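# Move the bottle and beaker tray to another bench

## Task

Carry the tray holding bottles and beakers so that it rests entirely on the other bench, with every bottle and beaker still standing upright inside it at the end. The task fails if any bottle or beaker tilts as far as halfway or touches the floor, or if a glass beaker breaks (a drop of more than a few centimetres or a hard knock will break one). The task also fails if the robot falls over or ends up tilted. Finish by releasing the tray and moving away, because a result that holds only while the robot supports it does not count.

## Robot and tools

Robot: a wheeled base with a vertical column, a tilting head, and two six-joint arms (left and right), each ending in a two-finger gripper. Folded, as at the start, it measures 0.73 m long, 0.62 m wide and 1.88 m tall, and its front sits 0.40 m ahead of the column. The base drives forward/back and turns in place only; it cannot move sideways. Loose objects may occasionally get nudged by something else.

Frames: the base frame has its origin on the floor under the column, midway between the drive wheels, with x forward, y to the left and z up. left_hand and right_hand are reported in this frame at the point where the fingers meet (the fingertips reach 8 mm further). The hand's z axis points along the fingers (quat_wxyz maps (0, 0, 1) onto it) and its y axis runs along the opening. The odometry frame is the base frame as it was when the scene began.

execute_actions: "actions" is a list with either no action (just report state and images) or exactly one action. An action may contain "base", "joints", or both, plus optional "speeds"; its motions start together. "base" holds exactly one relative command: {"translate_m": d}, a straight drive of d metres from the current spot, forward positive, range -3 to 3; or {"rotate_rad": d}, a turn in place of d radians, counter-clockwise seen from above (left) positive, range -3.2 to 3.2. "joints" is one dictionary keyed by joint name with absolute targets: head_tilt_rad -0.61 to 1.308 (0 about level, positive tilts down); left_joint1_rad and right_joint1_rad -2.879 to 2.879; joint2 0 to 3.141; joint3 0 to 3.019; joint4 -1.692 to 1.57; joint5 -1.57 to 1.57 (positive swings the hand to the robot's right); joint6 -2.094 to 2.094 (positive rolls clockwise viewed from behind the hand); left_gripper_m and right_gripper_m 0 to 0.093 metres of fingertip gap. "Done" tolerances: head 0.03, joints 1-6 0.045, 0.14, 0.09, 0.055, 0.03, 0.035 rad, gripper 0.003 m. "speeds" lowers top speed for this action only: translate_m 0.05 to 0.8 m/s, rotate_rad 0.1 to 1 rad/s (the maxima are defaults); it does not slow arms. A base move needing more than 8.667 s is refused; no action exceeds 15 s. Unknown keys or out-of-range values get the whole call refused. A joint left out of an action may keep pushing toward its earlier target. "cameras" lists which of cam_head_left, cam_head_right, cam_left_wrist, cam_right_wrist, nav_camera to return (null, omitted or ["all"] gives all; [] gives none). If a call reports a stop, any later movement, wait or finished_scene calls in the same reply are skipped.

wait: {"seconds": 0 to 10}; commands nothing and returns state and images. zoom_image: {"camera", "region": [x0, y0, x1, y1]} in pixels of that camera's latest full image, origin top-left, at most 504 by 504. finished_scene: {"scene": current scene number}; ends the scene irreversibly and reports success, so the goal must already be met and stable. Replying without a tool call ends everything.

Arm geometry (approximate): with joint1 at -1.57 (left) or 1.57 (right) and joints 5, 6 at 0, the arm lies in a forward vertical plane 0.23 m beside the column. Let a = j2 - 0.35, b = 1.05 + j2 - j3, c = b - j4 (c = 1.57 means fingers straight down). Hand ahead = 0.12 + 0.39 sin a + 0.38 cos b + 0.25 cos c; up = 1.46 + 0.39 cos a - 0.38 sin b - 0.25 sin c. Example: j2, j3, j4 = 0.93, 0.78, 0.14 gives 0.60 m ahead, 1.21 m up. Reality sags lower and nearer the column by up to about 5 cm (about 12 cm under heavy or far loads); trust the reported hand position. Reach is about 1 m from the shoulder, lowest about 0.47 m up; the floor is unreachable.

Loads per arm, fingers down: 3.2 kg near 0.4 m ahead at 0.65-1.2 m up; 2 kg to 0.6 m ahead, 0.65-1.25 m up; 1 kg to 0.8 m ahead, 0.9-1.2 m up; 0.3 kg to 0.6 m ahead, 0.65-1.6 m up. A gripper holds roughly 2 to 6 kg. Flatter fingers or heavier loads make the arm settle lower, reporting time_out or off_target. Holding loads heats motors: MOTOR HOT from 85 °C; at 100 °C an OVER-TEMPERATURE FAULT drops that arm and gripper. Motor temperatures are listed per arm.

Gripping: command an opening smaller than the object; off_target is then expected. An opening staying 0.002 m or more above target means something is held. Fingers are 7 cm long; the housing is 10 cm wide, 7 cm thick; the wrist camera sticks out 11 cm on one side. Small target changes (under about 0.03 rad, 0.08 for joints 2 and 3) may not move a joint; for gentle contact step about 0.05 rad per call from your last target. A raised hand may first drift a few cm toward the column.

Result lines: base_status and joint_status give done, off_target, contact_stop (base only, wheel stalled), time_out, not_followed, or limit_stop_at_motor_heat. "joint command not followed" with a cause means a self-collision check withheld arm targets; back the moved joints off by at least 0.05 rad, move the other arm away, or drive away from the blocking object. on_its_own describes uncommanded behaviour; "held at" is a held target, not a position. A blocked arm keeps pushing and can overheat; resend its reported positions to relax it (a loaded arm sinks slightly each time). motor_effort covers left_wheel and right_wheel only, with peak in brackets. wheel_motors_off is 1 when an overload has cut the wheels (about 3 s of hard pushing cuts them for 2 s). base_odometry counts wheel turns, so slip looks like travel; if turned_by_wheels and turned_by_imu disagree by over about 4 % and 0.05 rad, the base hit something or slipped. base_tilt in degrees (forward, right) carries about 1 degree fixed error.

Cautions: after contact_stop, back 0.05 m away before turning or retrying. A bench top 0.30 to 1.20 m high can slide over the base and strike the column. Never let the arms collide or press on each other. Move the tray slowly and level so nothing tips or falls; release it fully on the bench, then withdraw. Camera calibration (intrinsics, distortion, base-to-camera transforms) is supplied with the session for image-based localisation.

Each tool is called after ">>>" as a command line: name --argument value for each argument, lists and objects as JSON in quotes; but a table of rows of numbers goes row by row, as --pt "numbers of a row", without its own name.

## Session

>>> execute_actions --actions '[]'

Scene clock: 0.00 s.
Motor temperatures (°C, as the motors report them): left_arm=[27 27 27 26 26 27] | right_arm=[25 29 26 26 26 26]
base_odometry: x=+0.000 y=+0.000 heading=+0.000 (m, m, rad; odometry frame)
turned_by_wheels: +0.000 (rad since the last result)
turned_by_imu: +0.000 (rad since the last result)
base_tilt: forward=+0.3 right=+0.4 (deg)
base_status: not commanded
joint_positions: head_tilt_rad=+0.870 left_joint1_rad=-1.594 left_joint2_rad=+0.870 left_joint3_rad=+0.416 left_joint4_rad=-0.918 left_joint5_rad=-0.014 left_joint6_rad=-0.082 left_gripper_m=+0.094 right_joint1_rad=+1.561 right_joint2_rad=+0.901 right_joint3_rad=+0.374 right_joint4_rad=-0.952 right_joint5_rad=+0.015 right_joint6_rad=+0.054 right_gripper_m=+0.094
joint_status: not commanded
wheel_motors_off: 0
motor_effort: left_wheel=+2 right_wheel=+0 (%)
left_hand: x=+0.1588 y=+0.2219 z=+1.2458 quat_wxyz=(+0.411, +0.025, -0.911, -0.017) (m; base frame)
right_hand: x=+0.1248 y=-0.2299 z=+1.2595 quat_wxyz=(+0.459, -0.025, -0.888, +0.022) (m; base frame)
pictures: cam_head_left, cam_head_right, cam_left_wrist, cam_right_wrist, nav_camera
camera_calibration (this result's frames):
cam_head_left: T_world_to_cam=[[-0.0466286, -0.998541, 0.0272421, -0.00916335], [-0.693475, 0.01273, -0.720368, 1.12909], [0.718971, -0.0524815, -0.693056, 0.959113], [0, 0, 0, 1]] pos_world=[0.0929975, 0.0268123, 1.47833]
cam_head_right: T_world_to_cam=[[-0.042768, -0.998536, 0.0331106, -0.0863863], [-0.704799, 0.00666474, -0.709376, 1.10857], [0.708117, -0.0536749, -0.704053, 0.974072], [0, 0, 0, 1]] pos_world=[0.0878665, -0.041365, 1.47505]
cam_left_wrist: T_world_to_cam=[[0.0132196, -0.99867, -0.0498313, 0.284277], [-0.10184, -0.0509213, 0.993497, -1.20236], [-0.994713, -0.0080588, -0.102378, 0.415279], [0, 0, 0, 1]] pos_world=[0.286877, 0.22602, 1.25122]
cam_right_wrist: T_world_to_cam=[[-0.0374839, -0.997887, 0.0530644, -0.286646], [0.0128856, 0.0526147, 0.998532, -1.24122], [-0.999214, 0.0381127, 0.0108862, 0.244939], [0, 0, 0, 1]] pos_world=[0.249996, -0.23007, 1.25194]
Images, in order (width x height): cam_head_left 504x504, cam_head_right 504x504, cam_left_wrist 504x504, cam_right_wrist 504x504, nav_camera 504x504.

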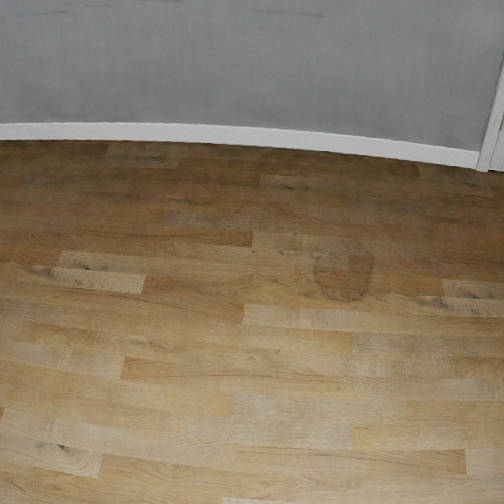

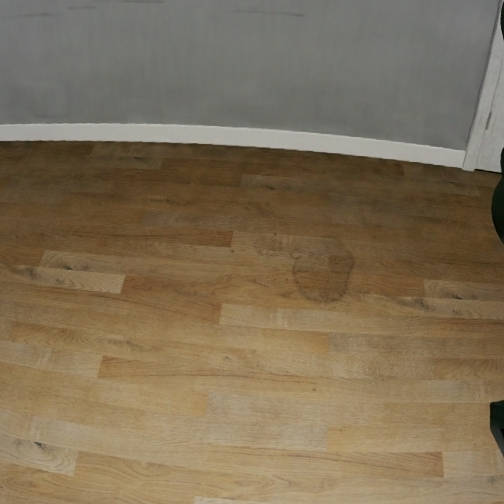

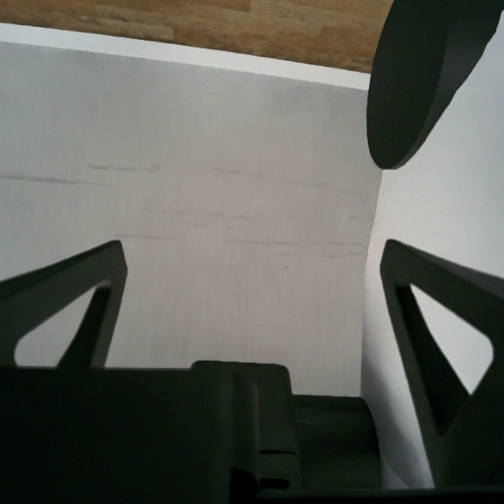

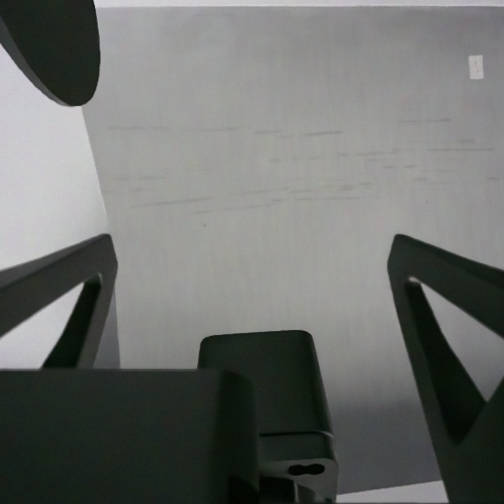

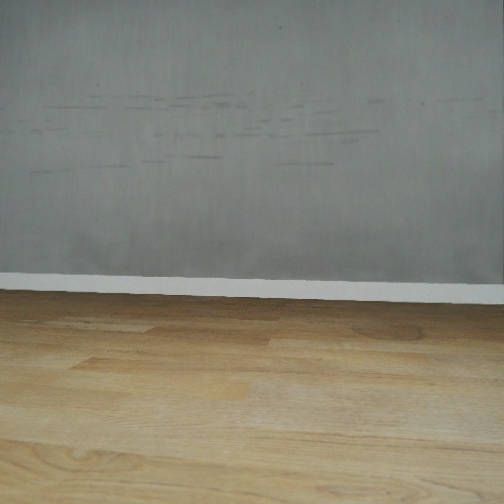

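Benches are likely left and right.

>>> execute_actions --actions '[{"base":{"rotate_rad":1.5},"joints":{"head_tilt_rad":0.55}}]' --cameras '["cam_head_left","nav_camera"]'

>>> execute_actions --actions '[{"base":{"rotate_rad":3.1}}]' --cameras '["cam_head_left","nav_camera"]'

Scene clock: 3.33 s.
Motor temperatures (°C, as the motors report them): left_arm=[27 27 27 26 26 27] | right_arm=[25 29 26 26 26 26]
base_odometry: x=+0.000 y=+0.000 heading=+1.499 (m, m, rad; odometry frame)
turned_by_wheels: +1.499 (rad since the last result)
turned_by_imu: +1.486 (rad since the last result)
base_tilt: forward=+0.4 right=+0.4 (deg)
base_status: done
joint_positions: head_tilt_rad=+0.568 left_joint1_rad=-1.594 left_joint2_rad=+0.870 left_joint3_rad=+0.416 left_joint4_rad=-0.918 left_joint5_rad=-0.014 left_joint6_rad=-0.082 left_gripper_m=+0.094 right_joint1_rad=+1.561 right_joint2_rad=+0.901 right_joint3_rad=+0.374 right_joint4_rad=-0.952 right_joint5_rad=+0.015 right_joint6_rad=+0.054 right_gripper_m=+0.094
joint_status: all done
wheel_motors_off: 0
motor_effort: left_wheel=-5(44) right_wheel=+5(42) (%)
left_hand: x=+0.1588 y=+0.2219 z=+1.2458 quat_wxyz=(+0.411, +0.025, -0.911, -0.017) (m; base frame)
right_hand: x=+0.1246 y=-0.2299 z=+1.2596 quat_wxyz=(+0.459, -0.025, -0.888, +0.022) (m; base frame)
pictures: cam_head_left, nav_camera
camera_calibration (this result's frames):
cam_head_left: T_world_to_cam=[[-0.0526248, -0.998541, 0.0121237, 0.0144188], [-0.447546, 0.01273, -0.89417, 1.38445], [0.892711, -0.0524815, -0.447563, 0.572367], [0, 0, 0, 1]] pos_world=[0.109408, 0.0268123, 1.49393]
Images, in order (width x height): cam_head_left 504x504, nav_camera 504x504.

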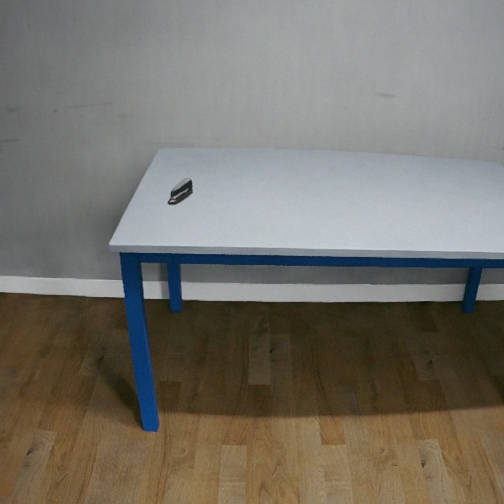

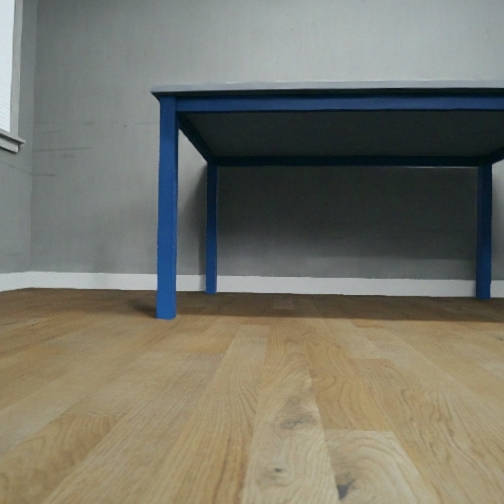

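Scene clock: 8.00 s.
Motor temperatures (°C, as the motors report them): left_arm=[27 27 27 26 26 27] | right_arm=[25 29 26 26 26 26]
base_odometry: x=+0.000 y=+0.000 heading=-1.685 (m, m, rad; odometry frame)
turned_by_wheels: +3.099 (rad since the last result)
turned_by_imu: +3.077 (rad since the last result)
base_tilt: forward=+0.4 right=+0.4 (deg)
base_status: done
joint_positions: head_tilt_rad=+0.568 left_joint1_rad=-1.594 left_joint2_rad=+0.870 left_joint3_rad=+0.416 left_joint4_rad=-0.918 left_joint5_rad=-0.014 left_joint6_rad=-0.082 left_gripper_m=+0.094 right_joint1_rad=+1.561 right_joint2_rad=+0.901 right_joint3_rad=+0.374 right_joint4_rad=-0.952 right_joint5_rad=+0.015 right_joint6_rad=+0.054 right_gripper_m=+0.094
joint_status: not commanded
wheel_motors_off: 0
motor_effort: left_wheel=-6(31) right_wheel=+5(27) (%)
left_hand: x=+0.1588 y=+0.2219 z=+1.2458 quat_wxyz=(+0.411, +0.025, -0.911, -0.017) (m; base frame)
right_hand: x=+0.1246 y=-0.2299 z=+1.2596 quat_wxyz=(+0.459, -0.025, -0.888, +0.022) (m; base frame)
pictures: cam_head_left, nav_camera
camera_calibration (this result's frames):
cam_head_left: T_world_to_cam=[[-0.0526252, -0.998541, 0.0121222, 0.0144211], [-0.447521, 0.01273, -0.894183, 1.38447], [0.892723, -0.0524815, -0.447538, 0.572327], [0, 0, 0, 1]] pos_world=[0.109409, 0.0268123, 1.49393]
Images, in order (width x height): cam_head_left 504x504, nav_camera 504x504.

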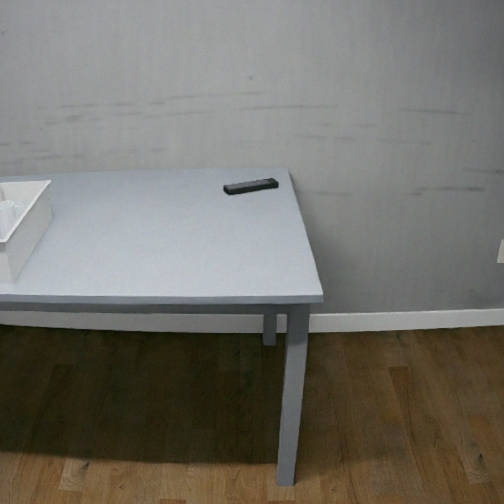

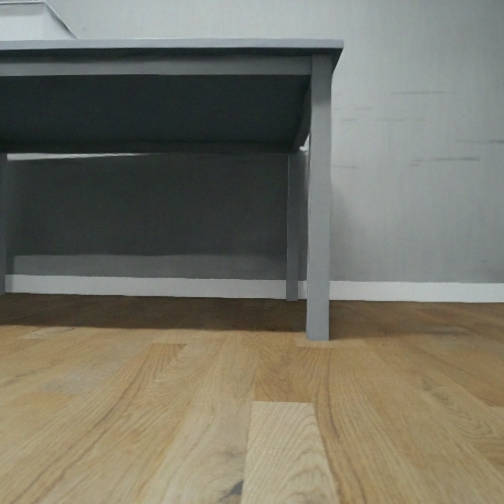

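>>> execute_actions --actions '[{"base":{"rotate_rad":1.2}}]' --cameras '["nav_camera"]'

>>> execute_actions --actions '[{"base":{"translate_m":0.94},"joints":{"left_joint1_rad":-1.50,"right_joint1_rad":1.52,"left_joint2_rad":1.40,"right_joint2_rad":1.40,"left_joint3_rad":1.143,"right_joint3_rad":1.143,"left_joint4_rad":-0.26,"right_joint4_rad":-0.26,"left_joint5_rad":0,"right_joint5_rad":0,"left_joint6_rad":0,"right_joint6_rad":0,"head_tilt_rad":0.7}}]' --cameras '[]'

>>> execute_actions --actions '[{"base":{"rotate_rad":-1.2}}]' --cameras '["cam_head_left","nav_camera"]'

Scene clock: 12.03 s.
Motor temperatures (°C, as the motors report them): left_arm=[27 27 27 26 26 27] | right_arm=[25 29 26 26 26 26]
base_odometry: x=+0.000 y=+0.000 heading=-0.486 (m, m, rad; odometry frame)
turned_by_wheels: +1.199 (rad since the last result)
turned_by_imu: +1.190 (rad since the last result)
base_tilt: forward=+0.4 right=+0.4 (deg)
base_status: done
joint_positions: head_tilt_rad=+0.568 left_joint1_rad=-1.594 left_joint2_rad=+0.870 left_joint3_rad=+0.416 left_joint4_rad=-0.918 left_joint5_rad=-0.014 left_joint6_rad=-0.082 left_gripper_m=+0.094 right_joint1_rad=+1.561 right_joint2_rad=+0.901 right_joint3_rad=+0.374 right_joint4_rad=-0.952 right_joint5_rad=+0.015 right_joint6_rad=+0.054 right_gripper_m=+0.094
joint_status: not commanded
wheel_motors_off: 0
motor_effort: left_wheel=-6(31) right_wheel=+6(27) (%)
left_hand: x=+0.1588 y=+0.2219 z=+1.2458 quat_wxyz=(+0.411, +0.025, -0.911, -0.017) (m; base frame)
right_hand: x=+0.1246 y=-0.2299 z=+1.2596 quat_wxyz=(+0.459, -0.025, -0.888, +0.022) (m; base frame)
pictures: nav_camera
Images, in order (width x height): nav_camera 504x504.

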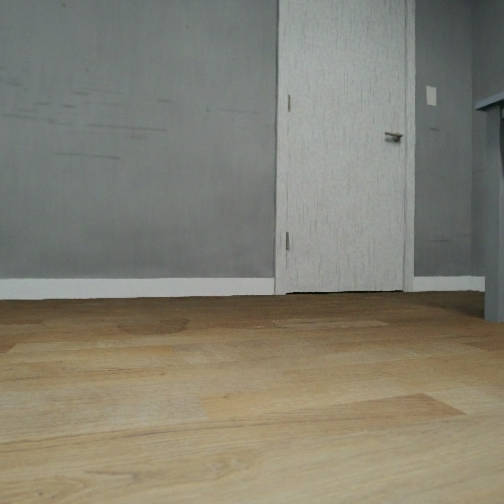

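Scene clock: 15.17 s.
Motor temperatures (°C, as the motors report them): left_arm=[27 27 27 26 26 27] | right_arm=[25 30 26 26 26 26]
base_odometry: x=+0.831 y=-0.439 heading=-0.486 (m, m, rad; odometry frame)
turned_by_wheels: +0.000 (rad since the last result)
turned_by_imu: -0.002 (rad since the last result)
base_tilt: forward=+0.4 right=+0.4 (deg)
base_status: done
joint_positions: head_tilt_rad=+0.703 left_joint1_rad=-1.500 left_joint2_rad=+1.395 left_joint3_rad=+1.134 left_joint4_rad=-0.265 left_joint5_rad=-0.001 left_joint6_rad=-0.013 left_gripper_m=+0.094 right_joint1_rad=+1.521 right_joint2_rad=+1.398 right_joint3_rad=+1.140 right_joint4_rad=-0.270 right_joint5_rad=+0.002 right_joint6_rad=+0.007 right_gripper_m=+0.094
joint_status: all done
wheel_motors_off: 0
motor_effort: left_wheel=-1(56) right_wheel=+1(58) (%)
left_hand: x=+0.5556 y=+0.2676 z=+1.0348 quat_wxyz=(+0.001, +0.024, -0.999, -0.031) (m; base frame)
right_hand: x=+0.5563 y=-0.2559 z=+1.0330 quat_wxyz=(+0.003, -0.016, -1.000, +0.022) (m; base frame)
pictures: none
No camera images: the call's "cameras" was empty. Leave "cameras" out to get every camera's image.

Scene clock: 17.90 s.
Motor temperatures (°C, as the motors report them): left_arm=[27 28 27 26 26 27] | right_arm=[25 30 26 26 26 26]
base_odometry: x=+0.831 y=-0.439 heading=-1.685 (m, m, rad; odometry frame)
turned_by_wheels: -1.199 (rad since the last result)
turned_by_imu: -1.190 (rad since the last result)
base_tilt: forward=+0.4 right=+0.4 (deg)
base_status: done
joint_positions: head_tilt_rad=+0.703 left_joint1_rad=-1.499 left_joint2_rad=+1.395 left_joint3_rad=+1.134 left_joint4_rad=-0.265 left_joint5_rad=-0.001 left_joint6_rad=-0.013 left_gripper_m=+0.094 right_joint1_rad=+1.516 right_joint2_rad=+1.398 right_joint3_rad=+1.140 right_joint4_rad=-0.270 right_joint5_rad=+0.001 right_joint6_rad=+0.007 right_gripper_m=+0.094
joint_status: not commanded
wheel_motors_off: 0
motor_effort: left_wheel=+5(39) right_wheel=-5(45) (%)
left_hand: x=+0.5555 y=+0.2678 z=+1.0348 quat_wxyz=(+0.001, +0.024, -0.999, -0.031) (m; base frame)
right_hand: x=+0.5562 y=-0.2590 z=+1.0332 quat_wxyz=(+0.003, -0.017, -1.000, +0.024) (m; base frame)
pictures: cam_head_left, nav_camera
camera_calibration (this result's frames):
cam_head_left: T_world_to_cam=[[-0.050507, -0.998541, 0.0191154, 0.0035456], [-0.564136, 0.01273, -0.825584, 1.28466], [0.824136, -0.0524815, -0.563956, 0.75504], [0, 0, 0, 1]] pos_world=[0.102646, 0.0268123, 1.48634]
Images, in order (width x height): cam_head_left 504x504, nav_camera 504x504.

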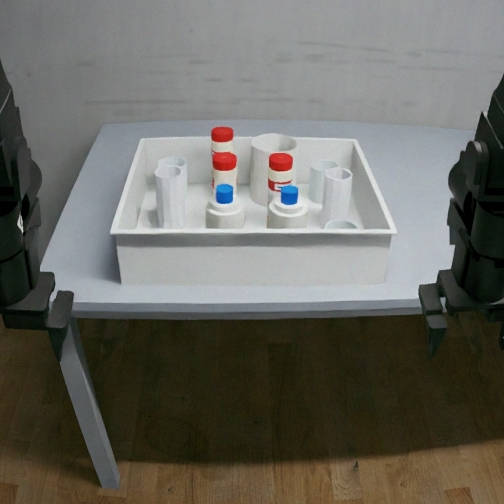

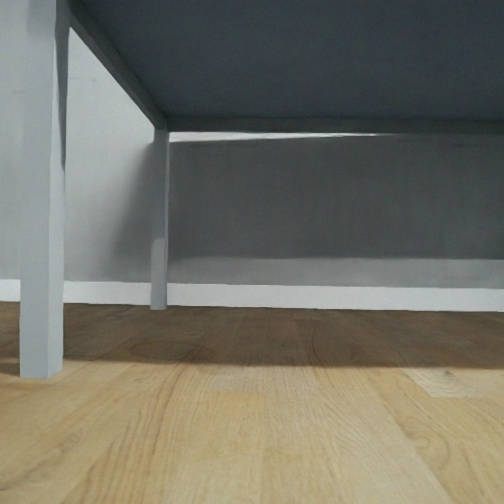

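>>> execute_actions --actions '[{"base":{"rotate_rad":-0.04}}]' --cameras '[]'

>>> execute_actions --actions '[{"base":{"translate_m":0.65},"speeds":{"translate_m":0.3},"joints":{"head_tilt_rad":1.0,"left_gripper_m":0.055,"right_gripper_m":0.055,"right_joint1_rad":1.535}}]'

Scene clock: 19.80 s.
Motor temperatures (°C, as the motors report them): left_arm=[27 28 27 26 26 27] | right_arm=[25 30 26 26 26 26]
base_odometry: x=+0.831 y=-0.439 heading=-1.724 (m, m, rad; odometry frame)
turned_by_wheels: -0.039 (rad since the last result)
turned_by_imu: -0.039 (rad since the last result)
base_tilt: forward=+0.4 right=+0.5 (deg)
base_status: done
joint_positions: head_tilt_rad=+0.703 left_joint1_rad=-1.500 left_joint2_rad=+1.395 left_joint3_rad=+1.134 left_joint4_rad=-0.265 left_joint5_rad=-0.001 left_joint6_rad=-0.013 left_gripper_m=+0.094 right_joint1_rad=+1.517 right_joint2_rad=+1.398 right_joint3_rad=+1.140 right_joint4_rad=-0.270 right_joint5_rad=+0.001 right_joint6_rad=+0.007 right_gripper_m=+0.094
joint_status: not commanded
wheel_motors_off: 0
motor_effort: left_wheel=+7(34) right_wheel=-6(29) (%)
left_hand: x=+0.5556 y=+0.2676 z=+1.0348 quat_wxyz=(+0.001, +0.024, -0.999, -0.031) (m; base frame)
right_hand: x=+0.5562 y=-0.2581 z=+1.0331 quat_wxyz=(+0.003, -0.017, -1.000, +0.024) (m; base frame)
pictures: none
No camera images: the call's "cameras" was empty. Leave "cameras" out to get every camera's image.

Scene clock: 23.27 s.
Motor temperatures (°C, as the motors report them): left_arm=[27 29 28 26 26 27] | right_arm=[25 31 26 26 26 26]
base_odometry: x=+0.732 y=-1.081 heading=-1.725 (m, m, rad; odometry frame)
turned_by_wheels: +0.000 (rad since the last result)
turned_by_imu: -0.002 (rad since the last result)
base_tilt: forward=+0.4 right=+0.4 (deg)
base_status: done
joint_positions: head_tilt_rad=+1.000 left_joint1_rad=-1.500 left_joint2_rad=+1.395 left_joint3_rad=+1.136 left_joint4_rad=-0.265 left_joint5_rad=-0.001 left_joint6_rad=-0.013 left_gripper_m=+0.055 right_joint1_rad=+1.531 right_joint2_rad=+1.398 right_joint3_rad=+1.139 right_joint4_rad=-0.270 right_joint5_rad=+0.001 right_joint6_rad=+0.007 right_gripper_m=+0.055
joint_status: all done
wheel_motors_off: 0
motor_effort: left_wheel=+0(66) right_wheel=+0(44) (%)
left_hand: x=+0.5563 y=+0.2676 z=+1.0348 quat_wxyz=(+0.000, +0.024, -0.999, -0.031) (m; base frame)
right_hand: x=+0.5559 y=-0.2500 z=+1.0327 quat_wxyz=(+0.003, -0.014, -1.000, +0.018) (m; base frame)
pictures: cam_head_left, cam_head_right, cam_left_wrist, cam_right_wrist, nav_camera
camera_calibration (this result's frames):
cam_head_left: T_world_to_cam=[[-0.0426963, -0.998541, 0.0330664, -0.0183294], [-0.781147, 0.01273, -0.624217, 0.985406], [0.622886, -0.0524815, -0.780551, 1.09866], [0, 0, 0, 1]] pos_world=[0.0846257, 0.0268123, 1.47327]
cam_head_right: T_world_to_cam=[[-0.0381063, -0.998536, 0.0383839, -0.0947403], [-0.790948, 0.00666474, -0.611847, 0.962681], [0.610696, -0.0536749, -0.790044, 1.11137], [0, 0, 0, 1]] pos_world=[0.0791116, -0.041365, 1.47068]
cam_left_wrist: T_world_to_cam=[[0.0348406, -0.996516, -0.075777, 0.328395], [-0.811453, -0.0724677, 0.579907, -0.121337], [-0.583378, 0.0412851, -0.811151, 1.28082], [0, 0, 0, 1]] pos_world=[0.637303, 0.265579, 1.13419]
cam_right_wrist: T_world_to_cam=[[-0.0278687, -0.999398, 0.020672, -0.250777], [-0.804895, 0.0346984, 0.592402, -0.149731], [-0.592763, -0.000129308, -0.805377, 1.28645], [0, 0, 0, 1]] pos_world=[0.635051, -0.245264, 1.12996]
Images, in order (width x height): cam_head_left 504x504, cam_head_right 504x504, cam_left_wrist 504x504, cam_right_wrist 504x504, nav_camera 504x504.

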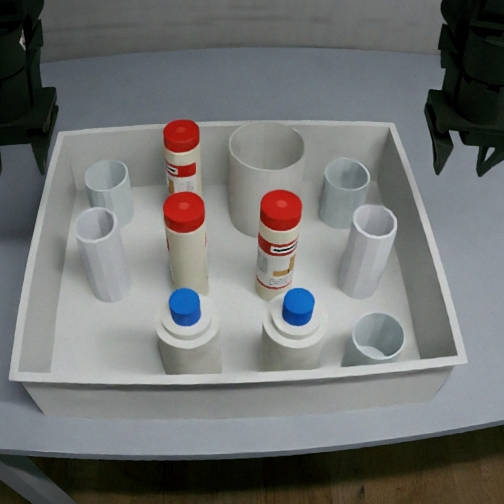

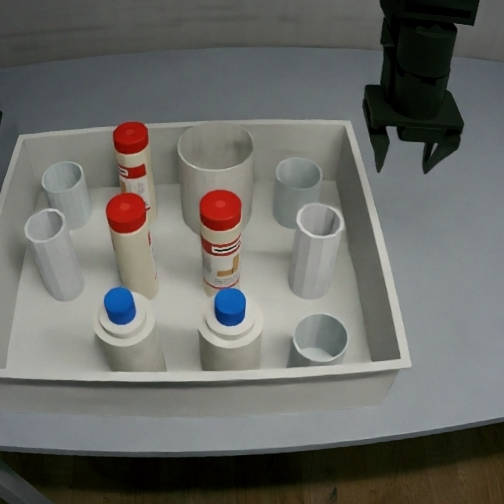

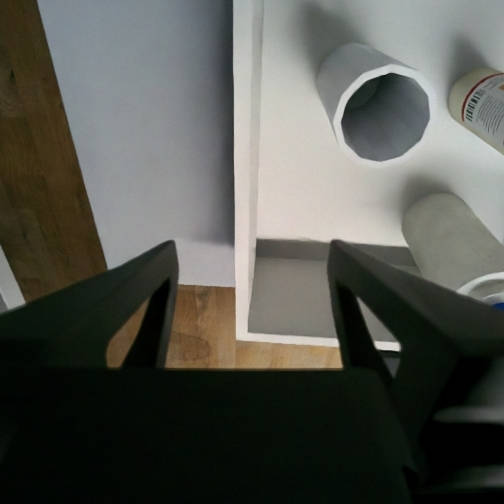

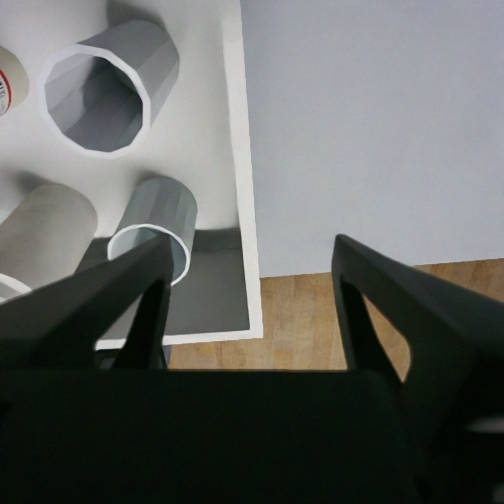

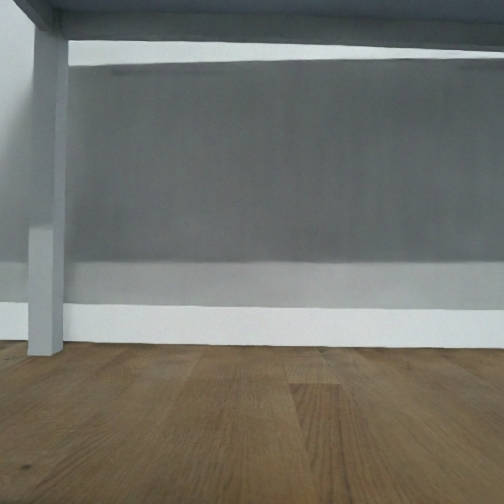

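>>> execute_actions --actions '[{"joints":{"left_joint2_rad":1.68,"right_joint2_rad":1.68,"left_joint3_rad":1.32,"right_joint3_rad":1.32,"left_joint4_rad":-0.16,"right_joint4_rad":-0.16}}]' --cameras '["cam_head_left","cam_left_wrist","cam_right_wrist"]'

Scene clock: 24.80 s.
Motor temperatures (°C, as the motors report them): left_arm=[27 29 28 26 26 27] | right_arm=[25 31 26 26 26 26]
base_odometry: x=+0.732 y=-1.081 heading=-1.725 (m, m, rad; odometry frame)
turned_by_wheels: +0.000 (rad since the last result)
turned_by_imu: +0.000 (rad since the last result)
base_tilt: forward=+0.4 right=+0.4 (deg)
base_status: not commanded
joint_positions: head_tilt_rad=+1.000 left_joint1_rad=-1.500 left_joint2_rad=+1.693 left_joint3_rad=+1.317 left_joint4_rad=-0.159 left_joint5_rad=-0.001 left_joint6_rad=-0.013 left_gripper_m=+0.055 right_joint1_rad=+1.531 right_joint2_rad=+1.694 right_joint3_rad=+1.313 right_joint4_rad=-0.166 right_joint5_rad=+0.001 right_joint6_rad=+0.007 right_gripper_m=+0.055
joint_status: all done
wheel_motors_off: 0
motor_effort: left_wheel=-1(3) right_wheel=+1(1) (%)
left_hand: x=+0.5511 y=+0.2745 z=+0.9193 quat_wxyz=(+0.006, +0.024, -0.999, -0.031) (m; base frame)
right_hand: x=+0.5474 y=-0.2539 z=+0.9179 quat_wxyz=(+0.011, -0.014, -1.000, +0.018) (m; base frame)
pictures: cam_head_left, cam_left_wrist, cam_right_wrist
camera_calibration (this result's frames):
cam_head_left: T_world_to_cam=[[-0.0426963, -0.998541, 0.0330664, -0.0183295], [-0.781147, 0.01273, -0.624217, 0.985406], [0.622885, -0.0524815, -0.780551, 1.09866], [0, 0, 0, 1]] pos_world=[0.0846257, 0.0268123, 1.47327]
cam_left_wrist: T_world_to_cam=[[0.0346776, -0.996522, -0.0757685, 0.326826], [-0.804729, -0.0727991, 0.589162, -0.0702514], [-0.592629, 0.0405425, -0.804455, 1.18301], [0, 0, 0, 1]] pos_world=[0.633216, 0.272613, 1.01783]
cam_right_wrist: T_world_to_cam=[[-0.0281051, -0.999388, 0.0208041, -0.252458], [-0.794826, 0.0349638, 0.605829, -0.106148], [-0.606186, 0.000491202, -0.795323, 1.18718], [0, 0, 0, 1]] pos_world=[0.628189, -0.249176, 1.01375]
Images, in order (width x height): cam_head_left 504x504, cam_left_wrist 504x504, cam_right_wrist 504x504.

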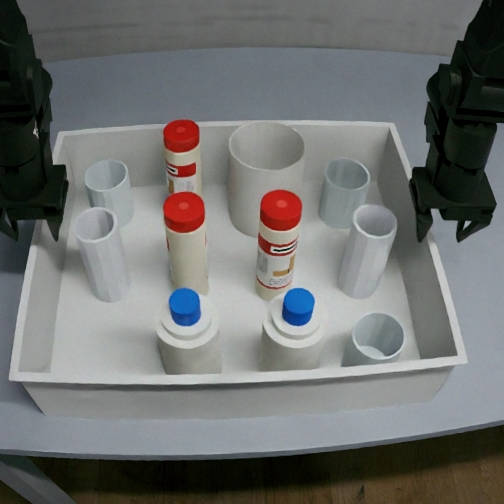

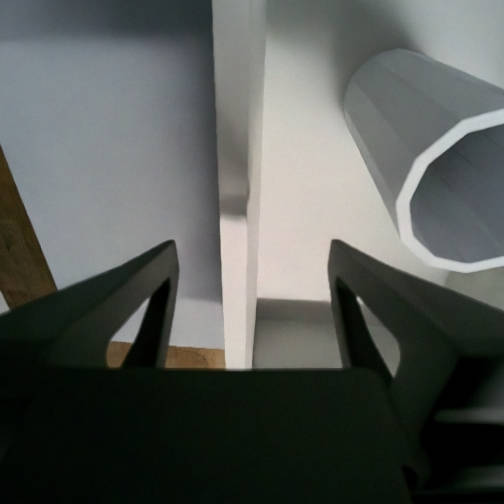

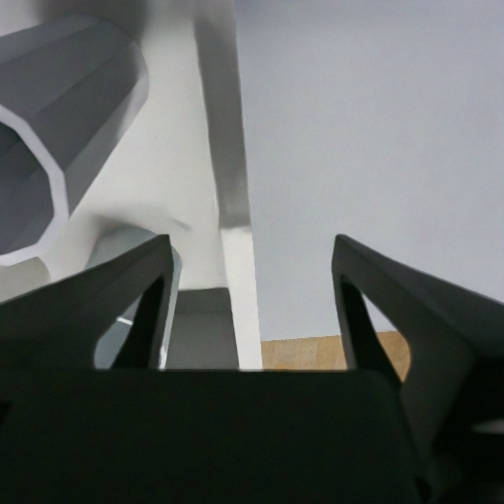

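>>> execute_actions --actions '[{"base":{"translate_m":-0.03},"speeds":{"translate_m":0.1}}]' --cameras '[]'

>>> execute_actions --actions '[{"joints":{"left_joint2_rad":1.78,"right_joint2_rad":1.78,"left_joint3_rad":1.40,"right_joint3_rad":1.40,"left_joint4_rad":-0.13,"right_joint4_rad":-0.13}}]' --cameras '["cam_head_left","cam_head_right","cam_left_wrist","cam_right_wrist"]'

Scene clock: 27.73 s.
Motor temperatures (°C, as the motors report them): left_arm=[27 29 28 26 26 27] | right_arm=[25 31 26 26 26 26]
base_odometry: x=+0.736 y=-1.052 heading=-1.725 (m, m, rad; odometry frame)
turned_by_wheels: +0.000 (rad since the last result)
turned_by_imu: -0.001 (rad since the last result)
base_tilt: forward=+0.4 right=+0.4 (deg)
base_status: done
joint_positions: head_tilt_rad=+1.001 left_joint1_rad=-1.500 left_joint2_rad=+1.690 left_joint3_rad=+1.318 left_joint4_rad=-0.159 left_joint5_rad=-0.001 left_joint6_rad=-0.013 left_gripper_m=+0.055 right_joint1_rad=+1.531 right_joint2_rad=+1.692 right_joint3_rad=+1.316 right_joint4_rad=-0.166 right_joint5_rad=+0.001 right_joint6_rad=+0.007 right_gripper_m=+0.055
joint_status: not commanded
wheel_motors_off: 0
motor_effort: left_wheel=+0(41) right_wheel=+0(34) (%)
left_hand: x=+0.5537 y=+0.2745 z=+0.9209 quat_wxyz=(+0.003, +0.024, -0.999, -0.031) (m; base frame)
right_hand: x=+0.5501 y=-0.2536 z=+0.9188 quat_wxyz=(+0.009, -0.014, -1.000, +0.018) (m; base frame)
pictures: none
No camera images: the call's "cameras" was empty. Leave "cameras" out to get every camera's image.

Scene clock: 28.57 s.
Motor temperatures (°C, as the motors report them): left_arm=[27 29 28 26 26 27] | right_arm=[25 31 26 26 26 26]
base_odometry: x=+0.736 y=-1.052 heading=-1.725 (m, m, rad; odometry frame)
turned_by_wheels: +0.000 (rad since the last result)
turned_by_imu: +0.000 (rad since the last result)
base_tilt: forward=+0.4 right=+0.4 (deg)
base_status: not commanded
joint_positions: head_tilt_rad=+1.001 left_joint1_rad=-1.500 left_joint2_rad=+1.773 left_joint3_rad=+1.401 left_joint4_rad=-0.135 left_joint5_rad=-0.001 left_joint6_rad=-0.013 left_gripper_m=+0.055 right_joint1_rad=+1.531 right_joint2_rad=+1.765 right_joint3_rad=+1.397 right_joint4_rad=-0.142 right_joint5_rad=+0.001 right_joint6_rad=+0.007 right_gripper_m=+0.055
joint_status: all done
wheel_motors_off: 0
motor_effort: left_wheel=+1(1) right_wheel=+0(2) (%)
left_hand: x=+0.5659 y=+0.2769 z=+0.8897 quat_wxyz=(-0.009, +0.024, -0.999, -0.031) (m; base frame)
right_hand: x=+0.5666 y=-0.2549 z=+0.8919 quat_wxyz=(-0.007, -0.013, -1.000, +0.018) (m; base frame)
pictures: cam_head_left, cam_head_right, cam_left_wrist, cam_right_wrist
camera_calibration (this result's frames):
cam_head_left: T_world_to_cam=[[-0.0426741, -0.998541, 0.033095, -0.0183746], [-0.781565, 0.01273, -0.623693, 0.98462], [0.622362, -0.0524815, -0.780968, 1.09933], [0, 0, 0, 1]] pos_world=[0.0845809, 0.0268123, 1.47325]
cam_head_right: T_world_to_cam=[[-0.0380805, -0.998536, 0.0384095, -0.094781], [-0.791358, 0.00666474, -0.611316, 0.961884], [0.610166, -0.0536749, -0.790454, 1.11203], [0, 0, 0, 1]] pos_world=[0.0790651, -0.041365, 1.47066]
cam_left_wrist: T_world_to_cam=[[0.0350963, -0.996506, -0.0757865, 0.32619], [-0.821773, -0.0719313, 0.565257, -0.0100678], [-0.568733, 0.0424409, -0.821426, 1.16889], [0, 0, 0, 1]] pos_world=[0.645067, 0.274717, 0.990572]
cam_right_wrist: T_world_to_cam=[[-0.0273905, -0.999421, 0.020188, -0.252253], [-0.816728, 0.0340189, 0.576019, -0.0363806], [-0.576373, -0.000710662, -0.817187, 1.18048], [0, 0, 0, 1]] pos_world=[0.643773, -0.25003, 0.99072]
Images, in order (width x height): cam_head_left 504x504, cam_head_right 504x504, cam_left_wrist 504x504, cam_right_wrist 504x504.

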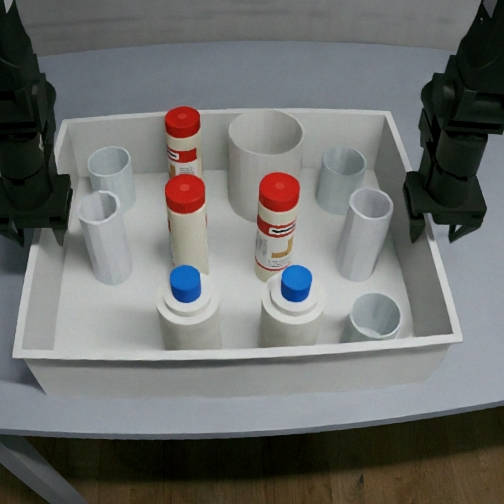

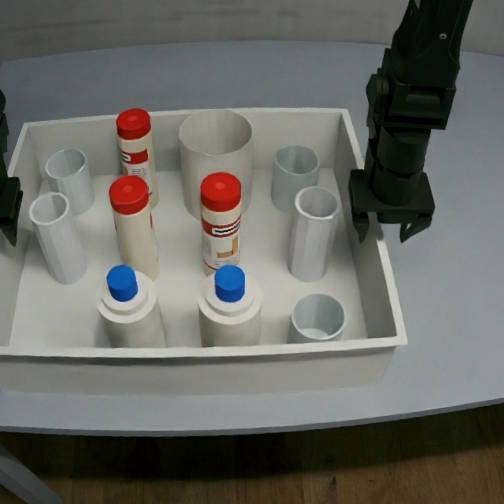

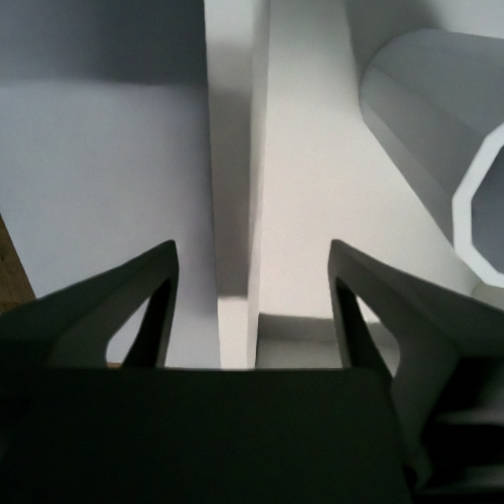

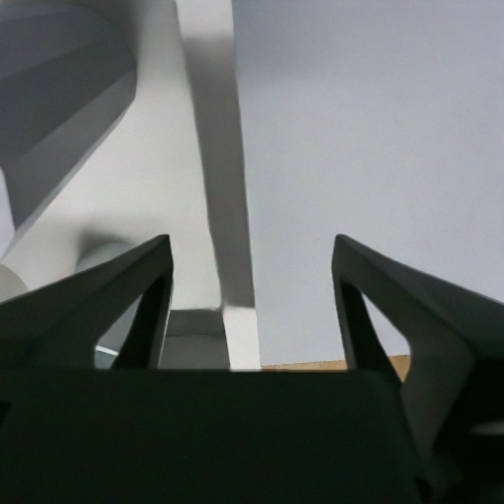

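>>> execute_actions --actions '[{"joints":{"left_joint2_rad":1.87,"right_joint2_rad":1.87,"left_joint3_rad":1.45,"right_joint3_rad":1.45,"left_joint4_rad":-0.11,"right_joint4_rad":-0.11}}]' --cameras '["cam_head_left","cam_left_wrist","cam_right_wrist"]'

Scene clock: 30.27 s.
Motor temperatures (°C, as the motors report them): left_arm=[27 30 28 26 26 27] | right_arm=[25 31 26 26 26 26]
base_odometry: x=+0.736 y=-1.052 heading=-1.725 (m, m, rad; odometry frame)
turned_by_wheels: +0.000 (rad since the last result)
turned_by_imu: +0.000 (rad since the last result)
base_tilt: forward=+0.4 right=+0.4 (deg)
base_status: not commanded
joint_positions: head_tilt_rad=+1.001 left_joint1_rad=-1.500 left_joint2_rad=+1.870 left_joint3_rad=+1.452 left_joint4_rad=-0.115 left_joint5_rad=-0.001 left_joint6_rad=-0.013 left_gripper_m=+0.055 right_joint1_rad=+1.531 right_joint2_rad=+1.865 right_joint3_rad=+1.445 right_joint4_rad=-0.121 right_joint5_rad=+0.001 right_joint6_rad=+0.007 right_gripper_m=+0.055
joint_status: all done
wheel_motors_off: 0
motor_effort: left_wheel=+1(1) right_wheel=+1(1) (%)
left_hand: x=+0.5453 y=+0.2786 z=+0.8501 quat_wxyz=(+0.004, +0.024, -0.999, -0.031) (m; base frame)
right_hand: x=+0.5430 y=-0.2558 z=+0.8510 quat_wxyz=(+0.009, -0.014, -1.000, +0.018) (m; base frame)
pictures: cam_head_left, cam_left_wrist, cam_right_wrist
camera_calibration (this result's frames):
cam_head_left: T_world_to_cam=[[-0.0426741, -0.998541, 0.033095, -0.0183746], [-0.781565, 0.01273, -0.623693, 0.98462], [0.622362, -0.0524815, -0.780968, 1.09933], [0, 0, 0, 1]] pos_world=[0.0845809, 0.0268123, 1.47325]
cam_left_wrist: T_world_to_cam=[[0.034721, -0.996521, -0.075771, 0.32581], [-0.806532, -0.0727116, 0.586701, -0.0307522], [-0.590169, 0.0407409, -0.806251, 1.12383], [0, 0, 0, 1]] pos_world=[0.627133, 0.276655, 0.948815]
cam_right_wrist: T_world_to_cam=[[-0.0278395, -0.999404, 0.0204315, -0.252975], [-0.798061, 0.0345295, 0.601587, -0.0638568], [-0.601934, 0.000442287, -0.798546, 1.1317], [0, 0, 0, 1]] pos_world=[0.623205, -0.251119, 0.9473]
Images, in order (width x height): cam_head_left 504x504, cam_left_wrist 504x504, cam_right_wrist 504x504.

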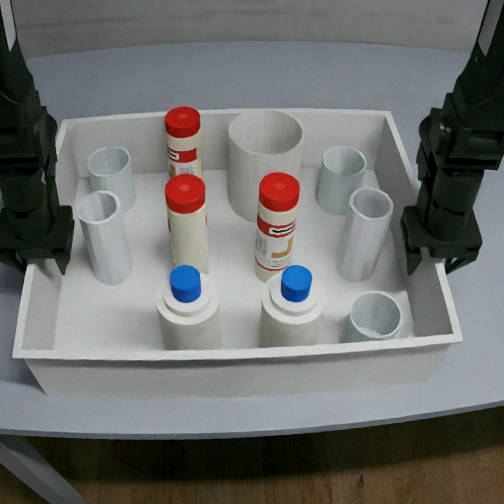

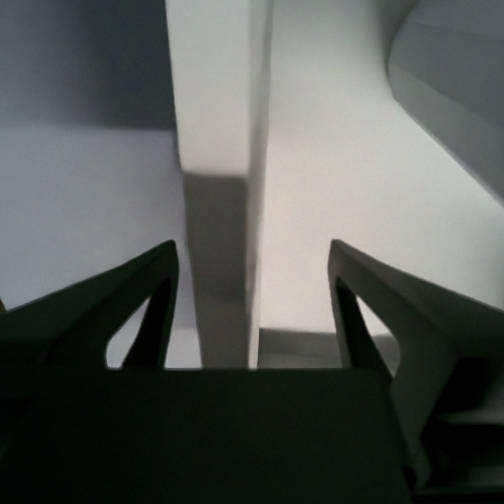

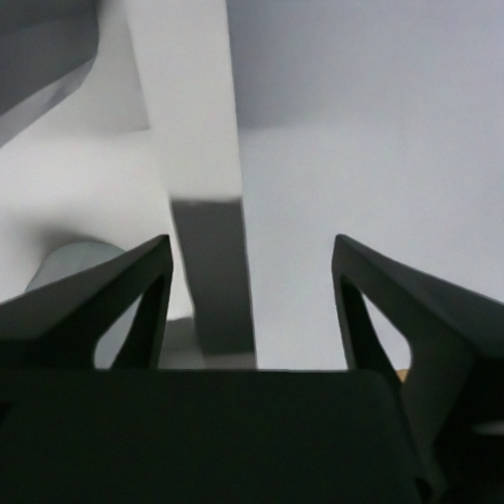

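>>> execute_actions --actions '[{"joints":{"left_gripper_m":0,"right_gripper_m":0}}]' --cameras '["cam_head_left","cam_left_wrist","cam_right_wrist"]'

Scene clock: 31.13 s.
Motor temperatures (°C, as the motors report them): left_arm=[27 30 28 26 26 27] | right_arm=[25 32 26 26 26 26]
base_odometry: x=+0.736 y=-1.052 heading=-1.725 (m, m, rad; odometry frame)
turned_by_wheels: +0.000 (rad since the last result)
turned_by_imu: +0.000 (rad since the last result)
base_tilt: forward=+0.4 right=+0.4 (deg)
base_status: not commanded
joint_positions: head_tilt_rad=+1.001 left_joint1_rad=-1.489 left_joint2_rad=+1.870 left_joint3_rad=+1.452 left_joint4_rad=-0.113 left_joint5_rad=+0.031 left_joint6_rad=+0.009 left_gripper_m=+0.010 right_joint1_rad=+1.530 right_joint2_rad=+1.865 right_joint3_rad=+1.446 right_joint4_rad=-0.121 right_joint5_rad=-0.034 right_joint6_rad=-0.046 right_gripper_m=+0.008
joint_status: left_gripper_m off_target (ended at +0.010, target +0.000); right_gripper_m off_target (ended at +0.008, target +0.000)
wheel_motors_off: 0
motor_effort: left_wheel=+1(2) right_wheel=-1(1) (%)
left_hand: x=+0.5455 y=+0.2815 z=+0.8503 quat_wxyz=(+0.004, +0.016, -1.000, -0.020) (m; base frame)
right_hand: x=+0.5436 y=-0.2504 z=+0.8509 quat_wxyz=(+0.008, +0.012, -1.000, +0.000) (m; base frame)
pictures: cam_head_left, cam_left_wrist, cam_right_wrist
camera_calibration (this result's frames):
cam_head_left: T_world_to_cam=[[-0.0426741, -0.998541, 0.033095, -0.0183746], [-0.781565, 0.01273, -0.623693, 0.98462], [0.622362, -0.0524815, -0.780968, 1.09933], [0, 0, 0, 1]] pos_world=[0.0845809, 0.0268123, 1.47325]
cam_left_wrist: T_world_to_cam=[[0.0191887, -0.998399, -0.0532068, 0.318522], [-0.808234, -0.0468162, 0.586998, -0.0371472], [-0.588549, 0.0317399, -0.807838, 1.12702], [0, 0, 0, 1]] pos_world=[0.627169, 0.280502, 0.949201]
cam_right_wrist: T_world_to_cam=[[0.0242127, -0.999596, -0.0148796, -0.24581], [-0.798537, -0.028293, 0.601281, -0.0787434], [-0.601459, -0.00267672, -0.798899, 1.13126], [0, 0, 0, 1]] pos_world=[0.62348, -0.244911, 0.947454]
Images, in order (width x height): cam_head_left 504x504, cam_left_wrist 504x504, cam_right_wrist 504x504.

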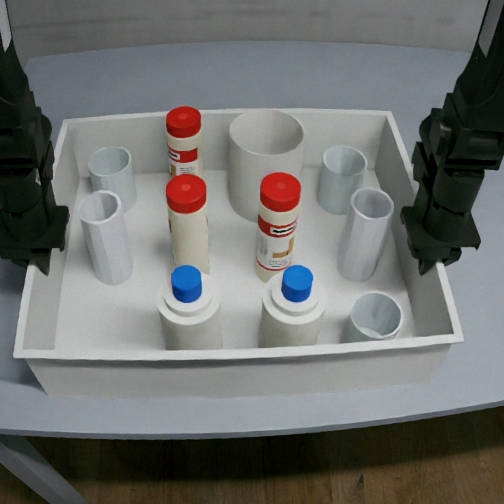

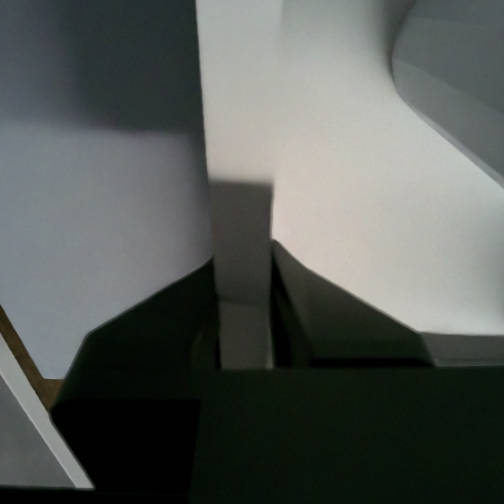

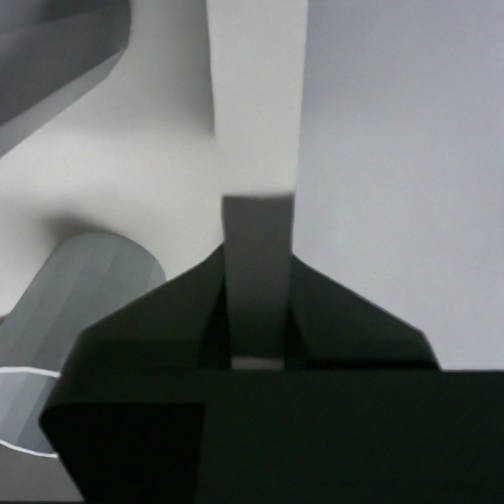

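Good grips. Lift in steps.

>>> execute_actions --actions '[{"joints":{"left_joint2_rad":1.78,"right_joint2_rad":1.78,"left_joint3_rad":1.42,"right_joint3_rad":1.42,"left_joint4_rad":-0.135,"right_joint4_rad":-0.135}}]' --cameras '[]'

>>> execute_actions --actions '[{"joints":{"left_joint2_rad":1.70,"right_joint2_rad":1.70,"left_joint3_rad":1.39,"right_joint3_rad":1.39,"left_joint4_rad":-0.16,"right_joint4_rad":-0.16}}]' --cameras '["cam_head_left"]'

>>> execute_actions --actions '[{"joints":{"left_joint2_rad":1.62,"right_joint2_rad":1.61,"left_joint3_rad":1.35,"right_joint3_rad":1.35,"left_joint4_rad":-0.19,"right_joint4_rad":-0.19}}]' --cameras '["cam_head_left","cam_right_wrist"]'

Scene clock: 32.30 s.
Motor temperatures (°C, as the motors report them): left_arm=[27 30 28 26 26 27] | right_arm=[25 32 26 26 26 26]
base_odometry: x=+0.736 y=-1.052 heading=-1.725 (m, m, rad; odometry frame)
turned_by_wheels: +0.000 (rad since the last result)
turned_by_imu: +0.000 (rad since the last result)
base_tilt: forward=+0.3 right=+0.4 (deg)
base_status: not commanded
joint_positions: head_tilt_rad=+1.001 left_joint1_rad=-1.489 left_joint2_rad=+1.863 left_joint3_rad=+1.434 left_joint4_rad=-0.113 left_joint5_rad=+0.031 left_joint6_rad=+0.009 left_gripper_m=+0.010 right_joint1_rad=+1.529 right_joint2_rad=+1.858 right_joint3_rad=+1.426 right_joint4_rad=-0.121 right_joint5_rad=-0.034 right_joint6_rad=-0.046 right_gripper_m=+0.008
joint_status: all done
wheel_motors_off: 0
motor_effort: left_wheel=+0(1) right_wheel=-1(1) (%)
left_hand: x=+0.5382 y=+0.2810 z=+0.8527 quat_wxyz=(+0.009, +0.016, -1.000, -0.020) (m; base frame)
right_hand: x=+0.5350 y=-0.2507 z=+0.8531 quat_wxyz=(+0.015, +0.012, -1.000, +0.001) (m; base frame)
pictures: none
No camera images: the call's "cameras" was empty. Leave "cameras" out to get every camera's image.

Scene clock: 33.03 s.
Motor temperatures (°C, as the motors report them): left_arm=[27 30 28 26 26 27] | right_arm=[25 32 26 26 26 26]
base_odometry: x=+0.736 y=-1.052 heading=-1.725 (m, m, rad; odometry frame)
turned_by_wheels: +0.000 (rad since the last result)
turned_by_imu: +0.000 (rad since the last result)
base_tilt: forward=+0.4 right=+0.4 (deg)
base_status: not commanded
joint_positions: head_tilt_rad=+1.001 left_joint1_rad=-1.489 left_joint2_rad=+1.805 left_joint3_rad=+1.386 left_joint4_rad=-0.163 left_joint5_rad=+0.030 left_joint6_rad=+0.024 left_gripper_m=+0.009 right_joint1_rad=+1.524 right_joint2_rad=+1.812 right_joint3_rad=+1.376 right_joint4_rad=-0.157 right_joint5_rad=-0.042 right_joint6_rad=-0.045 right_gripper_m=+0.008
joint_status: all done
wheel_motors_off: 0
motor_effort: left_wheel=+1(1) right_wheel=-1(1) (%)
left_hand: x=+0.5304 y=+0.2794 z=+0.8755 quat_wxyz=(+0.029, +0.010, -0.999, -0.020) (m; base frame)
right_hand: x=+0.5223 y=-0.2520 z=+0.8711 quat_wxyz=(+0.034, +0.009, -0.999, -0.002) (m; base frame)
pictures: cam_head_left
camera_calibration (this result's frames):
cam_head_left: T_world_to_cam=[[-0.0426741, -0.998541, 0.033095, -0.0183746], [-0.781565, 0.01273, -0.623693, 0.98462], [0.622362, -0.0524815, -0.780968, 1.09933], [0, 0, 0, 1]] pos_world=[0.0845809, 0.0268123, 1.47325]
Images, in order (width x height): cam_head_left 504x504.

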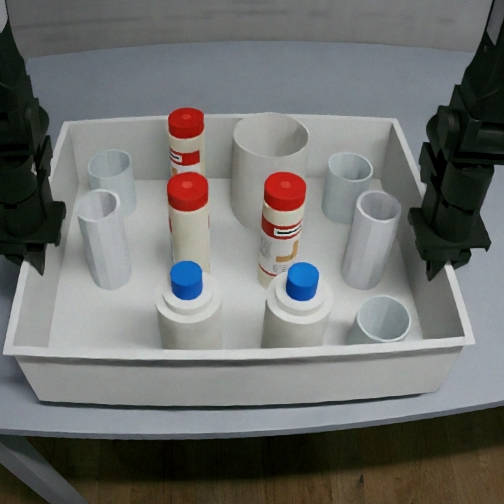

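Scene clock: 34.10 s.
Motor temperatures (°C, as the motors report them): left_arm=[27 31 28 26 26 27] | right_arm=[25 32 26 26 26 26]
base_odometry: x=+0.736 y=-1.052 heading=-1.725 (m, m, rad; odometry frame)
turned_by_wheels: +0.000 (rad since the last result)
turned_by_imu: +0.000 (rad since the last result)
base_tilt: forward=+0.4 right=+0.4 (deg)
base_status: not commanded
joint_positions: head_tilt_rad=+1.001 left_joint1_rad=-1.488 left_joint2_rad=+1.712 left_joint3_rad=+1.341 left_joint4_rad=-0.191 left_joint5_rad=+0.030 left_joint6_rad=+0.025 left_gripper_m=+0.009 right_joint1_rad=+1.521 right_joint2_rad=+1.717 right_joint3_rad=+1.332 right_joint4_rad=-0.193 right_joint5_rad=-0.042 right_joint6_rad=-0.048 right_gripper_m=+0.008
joint_status: all done
wheel_motors_off: 0
motor_effort: left_wheel=+0(2) right_wheel=-1(1) (%)
left_hand: x=+0.5481 y=+0.2779 z=+0.9132 quat_wxyz=(+0.019, +0.009, -1.000, -0.020) (m; base frame)
right_hand: x=+0.5404 y=-0.2536 z=+0.9096 quat_wxyz=(+0.027, +0.010, -1.000, +0.000) (m; base frame)
pictures: cam_head_left, cam_right_wrist
camera_calibration (this result's frames):
cam_head_left: T_world_to_cam=[[-0.0426741, -0.998541, 0.033095, -0.0183746], [-0.781565, 0.01273, -0.623693, 0.98462], [0.622362, -0.0524815, -0.780968, 1.09933], [0, 0, 0, 1]] pos_world=[0.0845809, 0.0268123, 1.47325]
cam_right_wrist: T_world_to_cam=[[0.019426, -0.999678, -0.016347, -0.244172], [-0.776004, -0.025385, 0.630217, -0.154419], [-0.630429, 0.00044277, -0.776247, 1.17209], [0, 0, 0, 1]] pos_world=[0.623836, -0.248532, 1.00316]
Images, in order (width x height): cam_head_left 504x504, cam_right_wrist 504x504.

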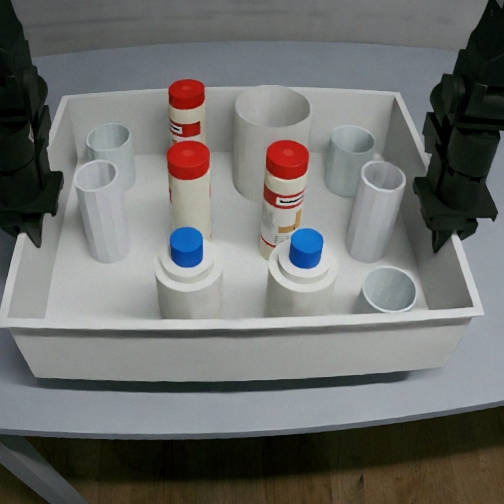

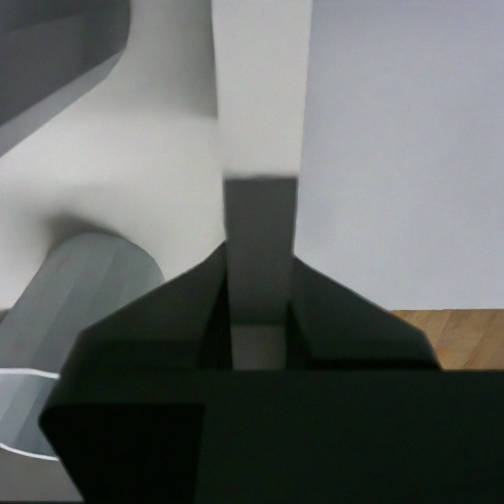

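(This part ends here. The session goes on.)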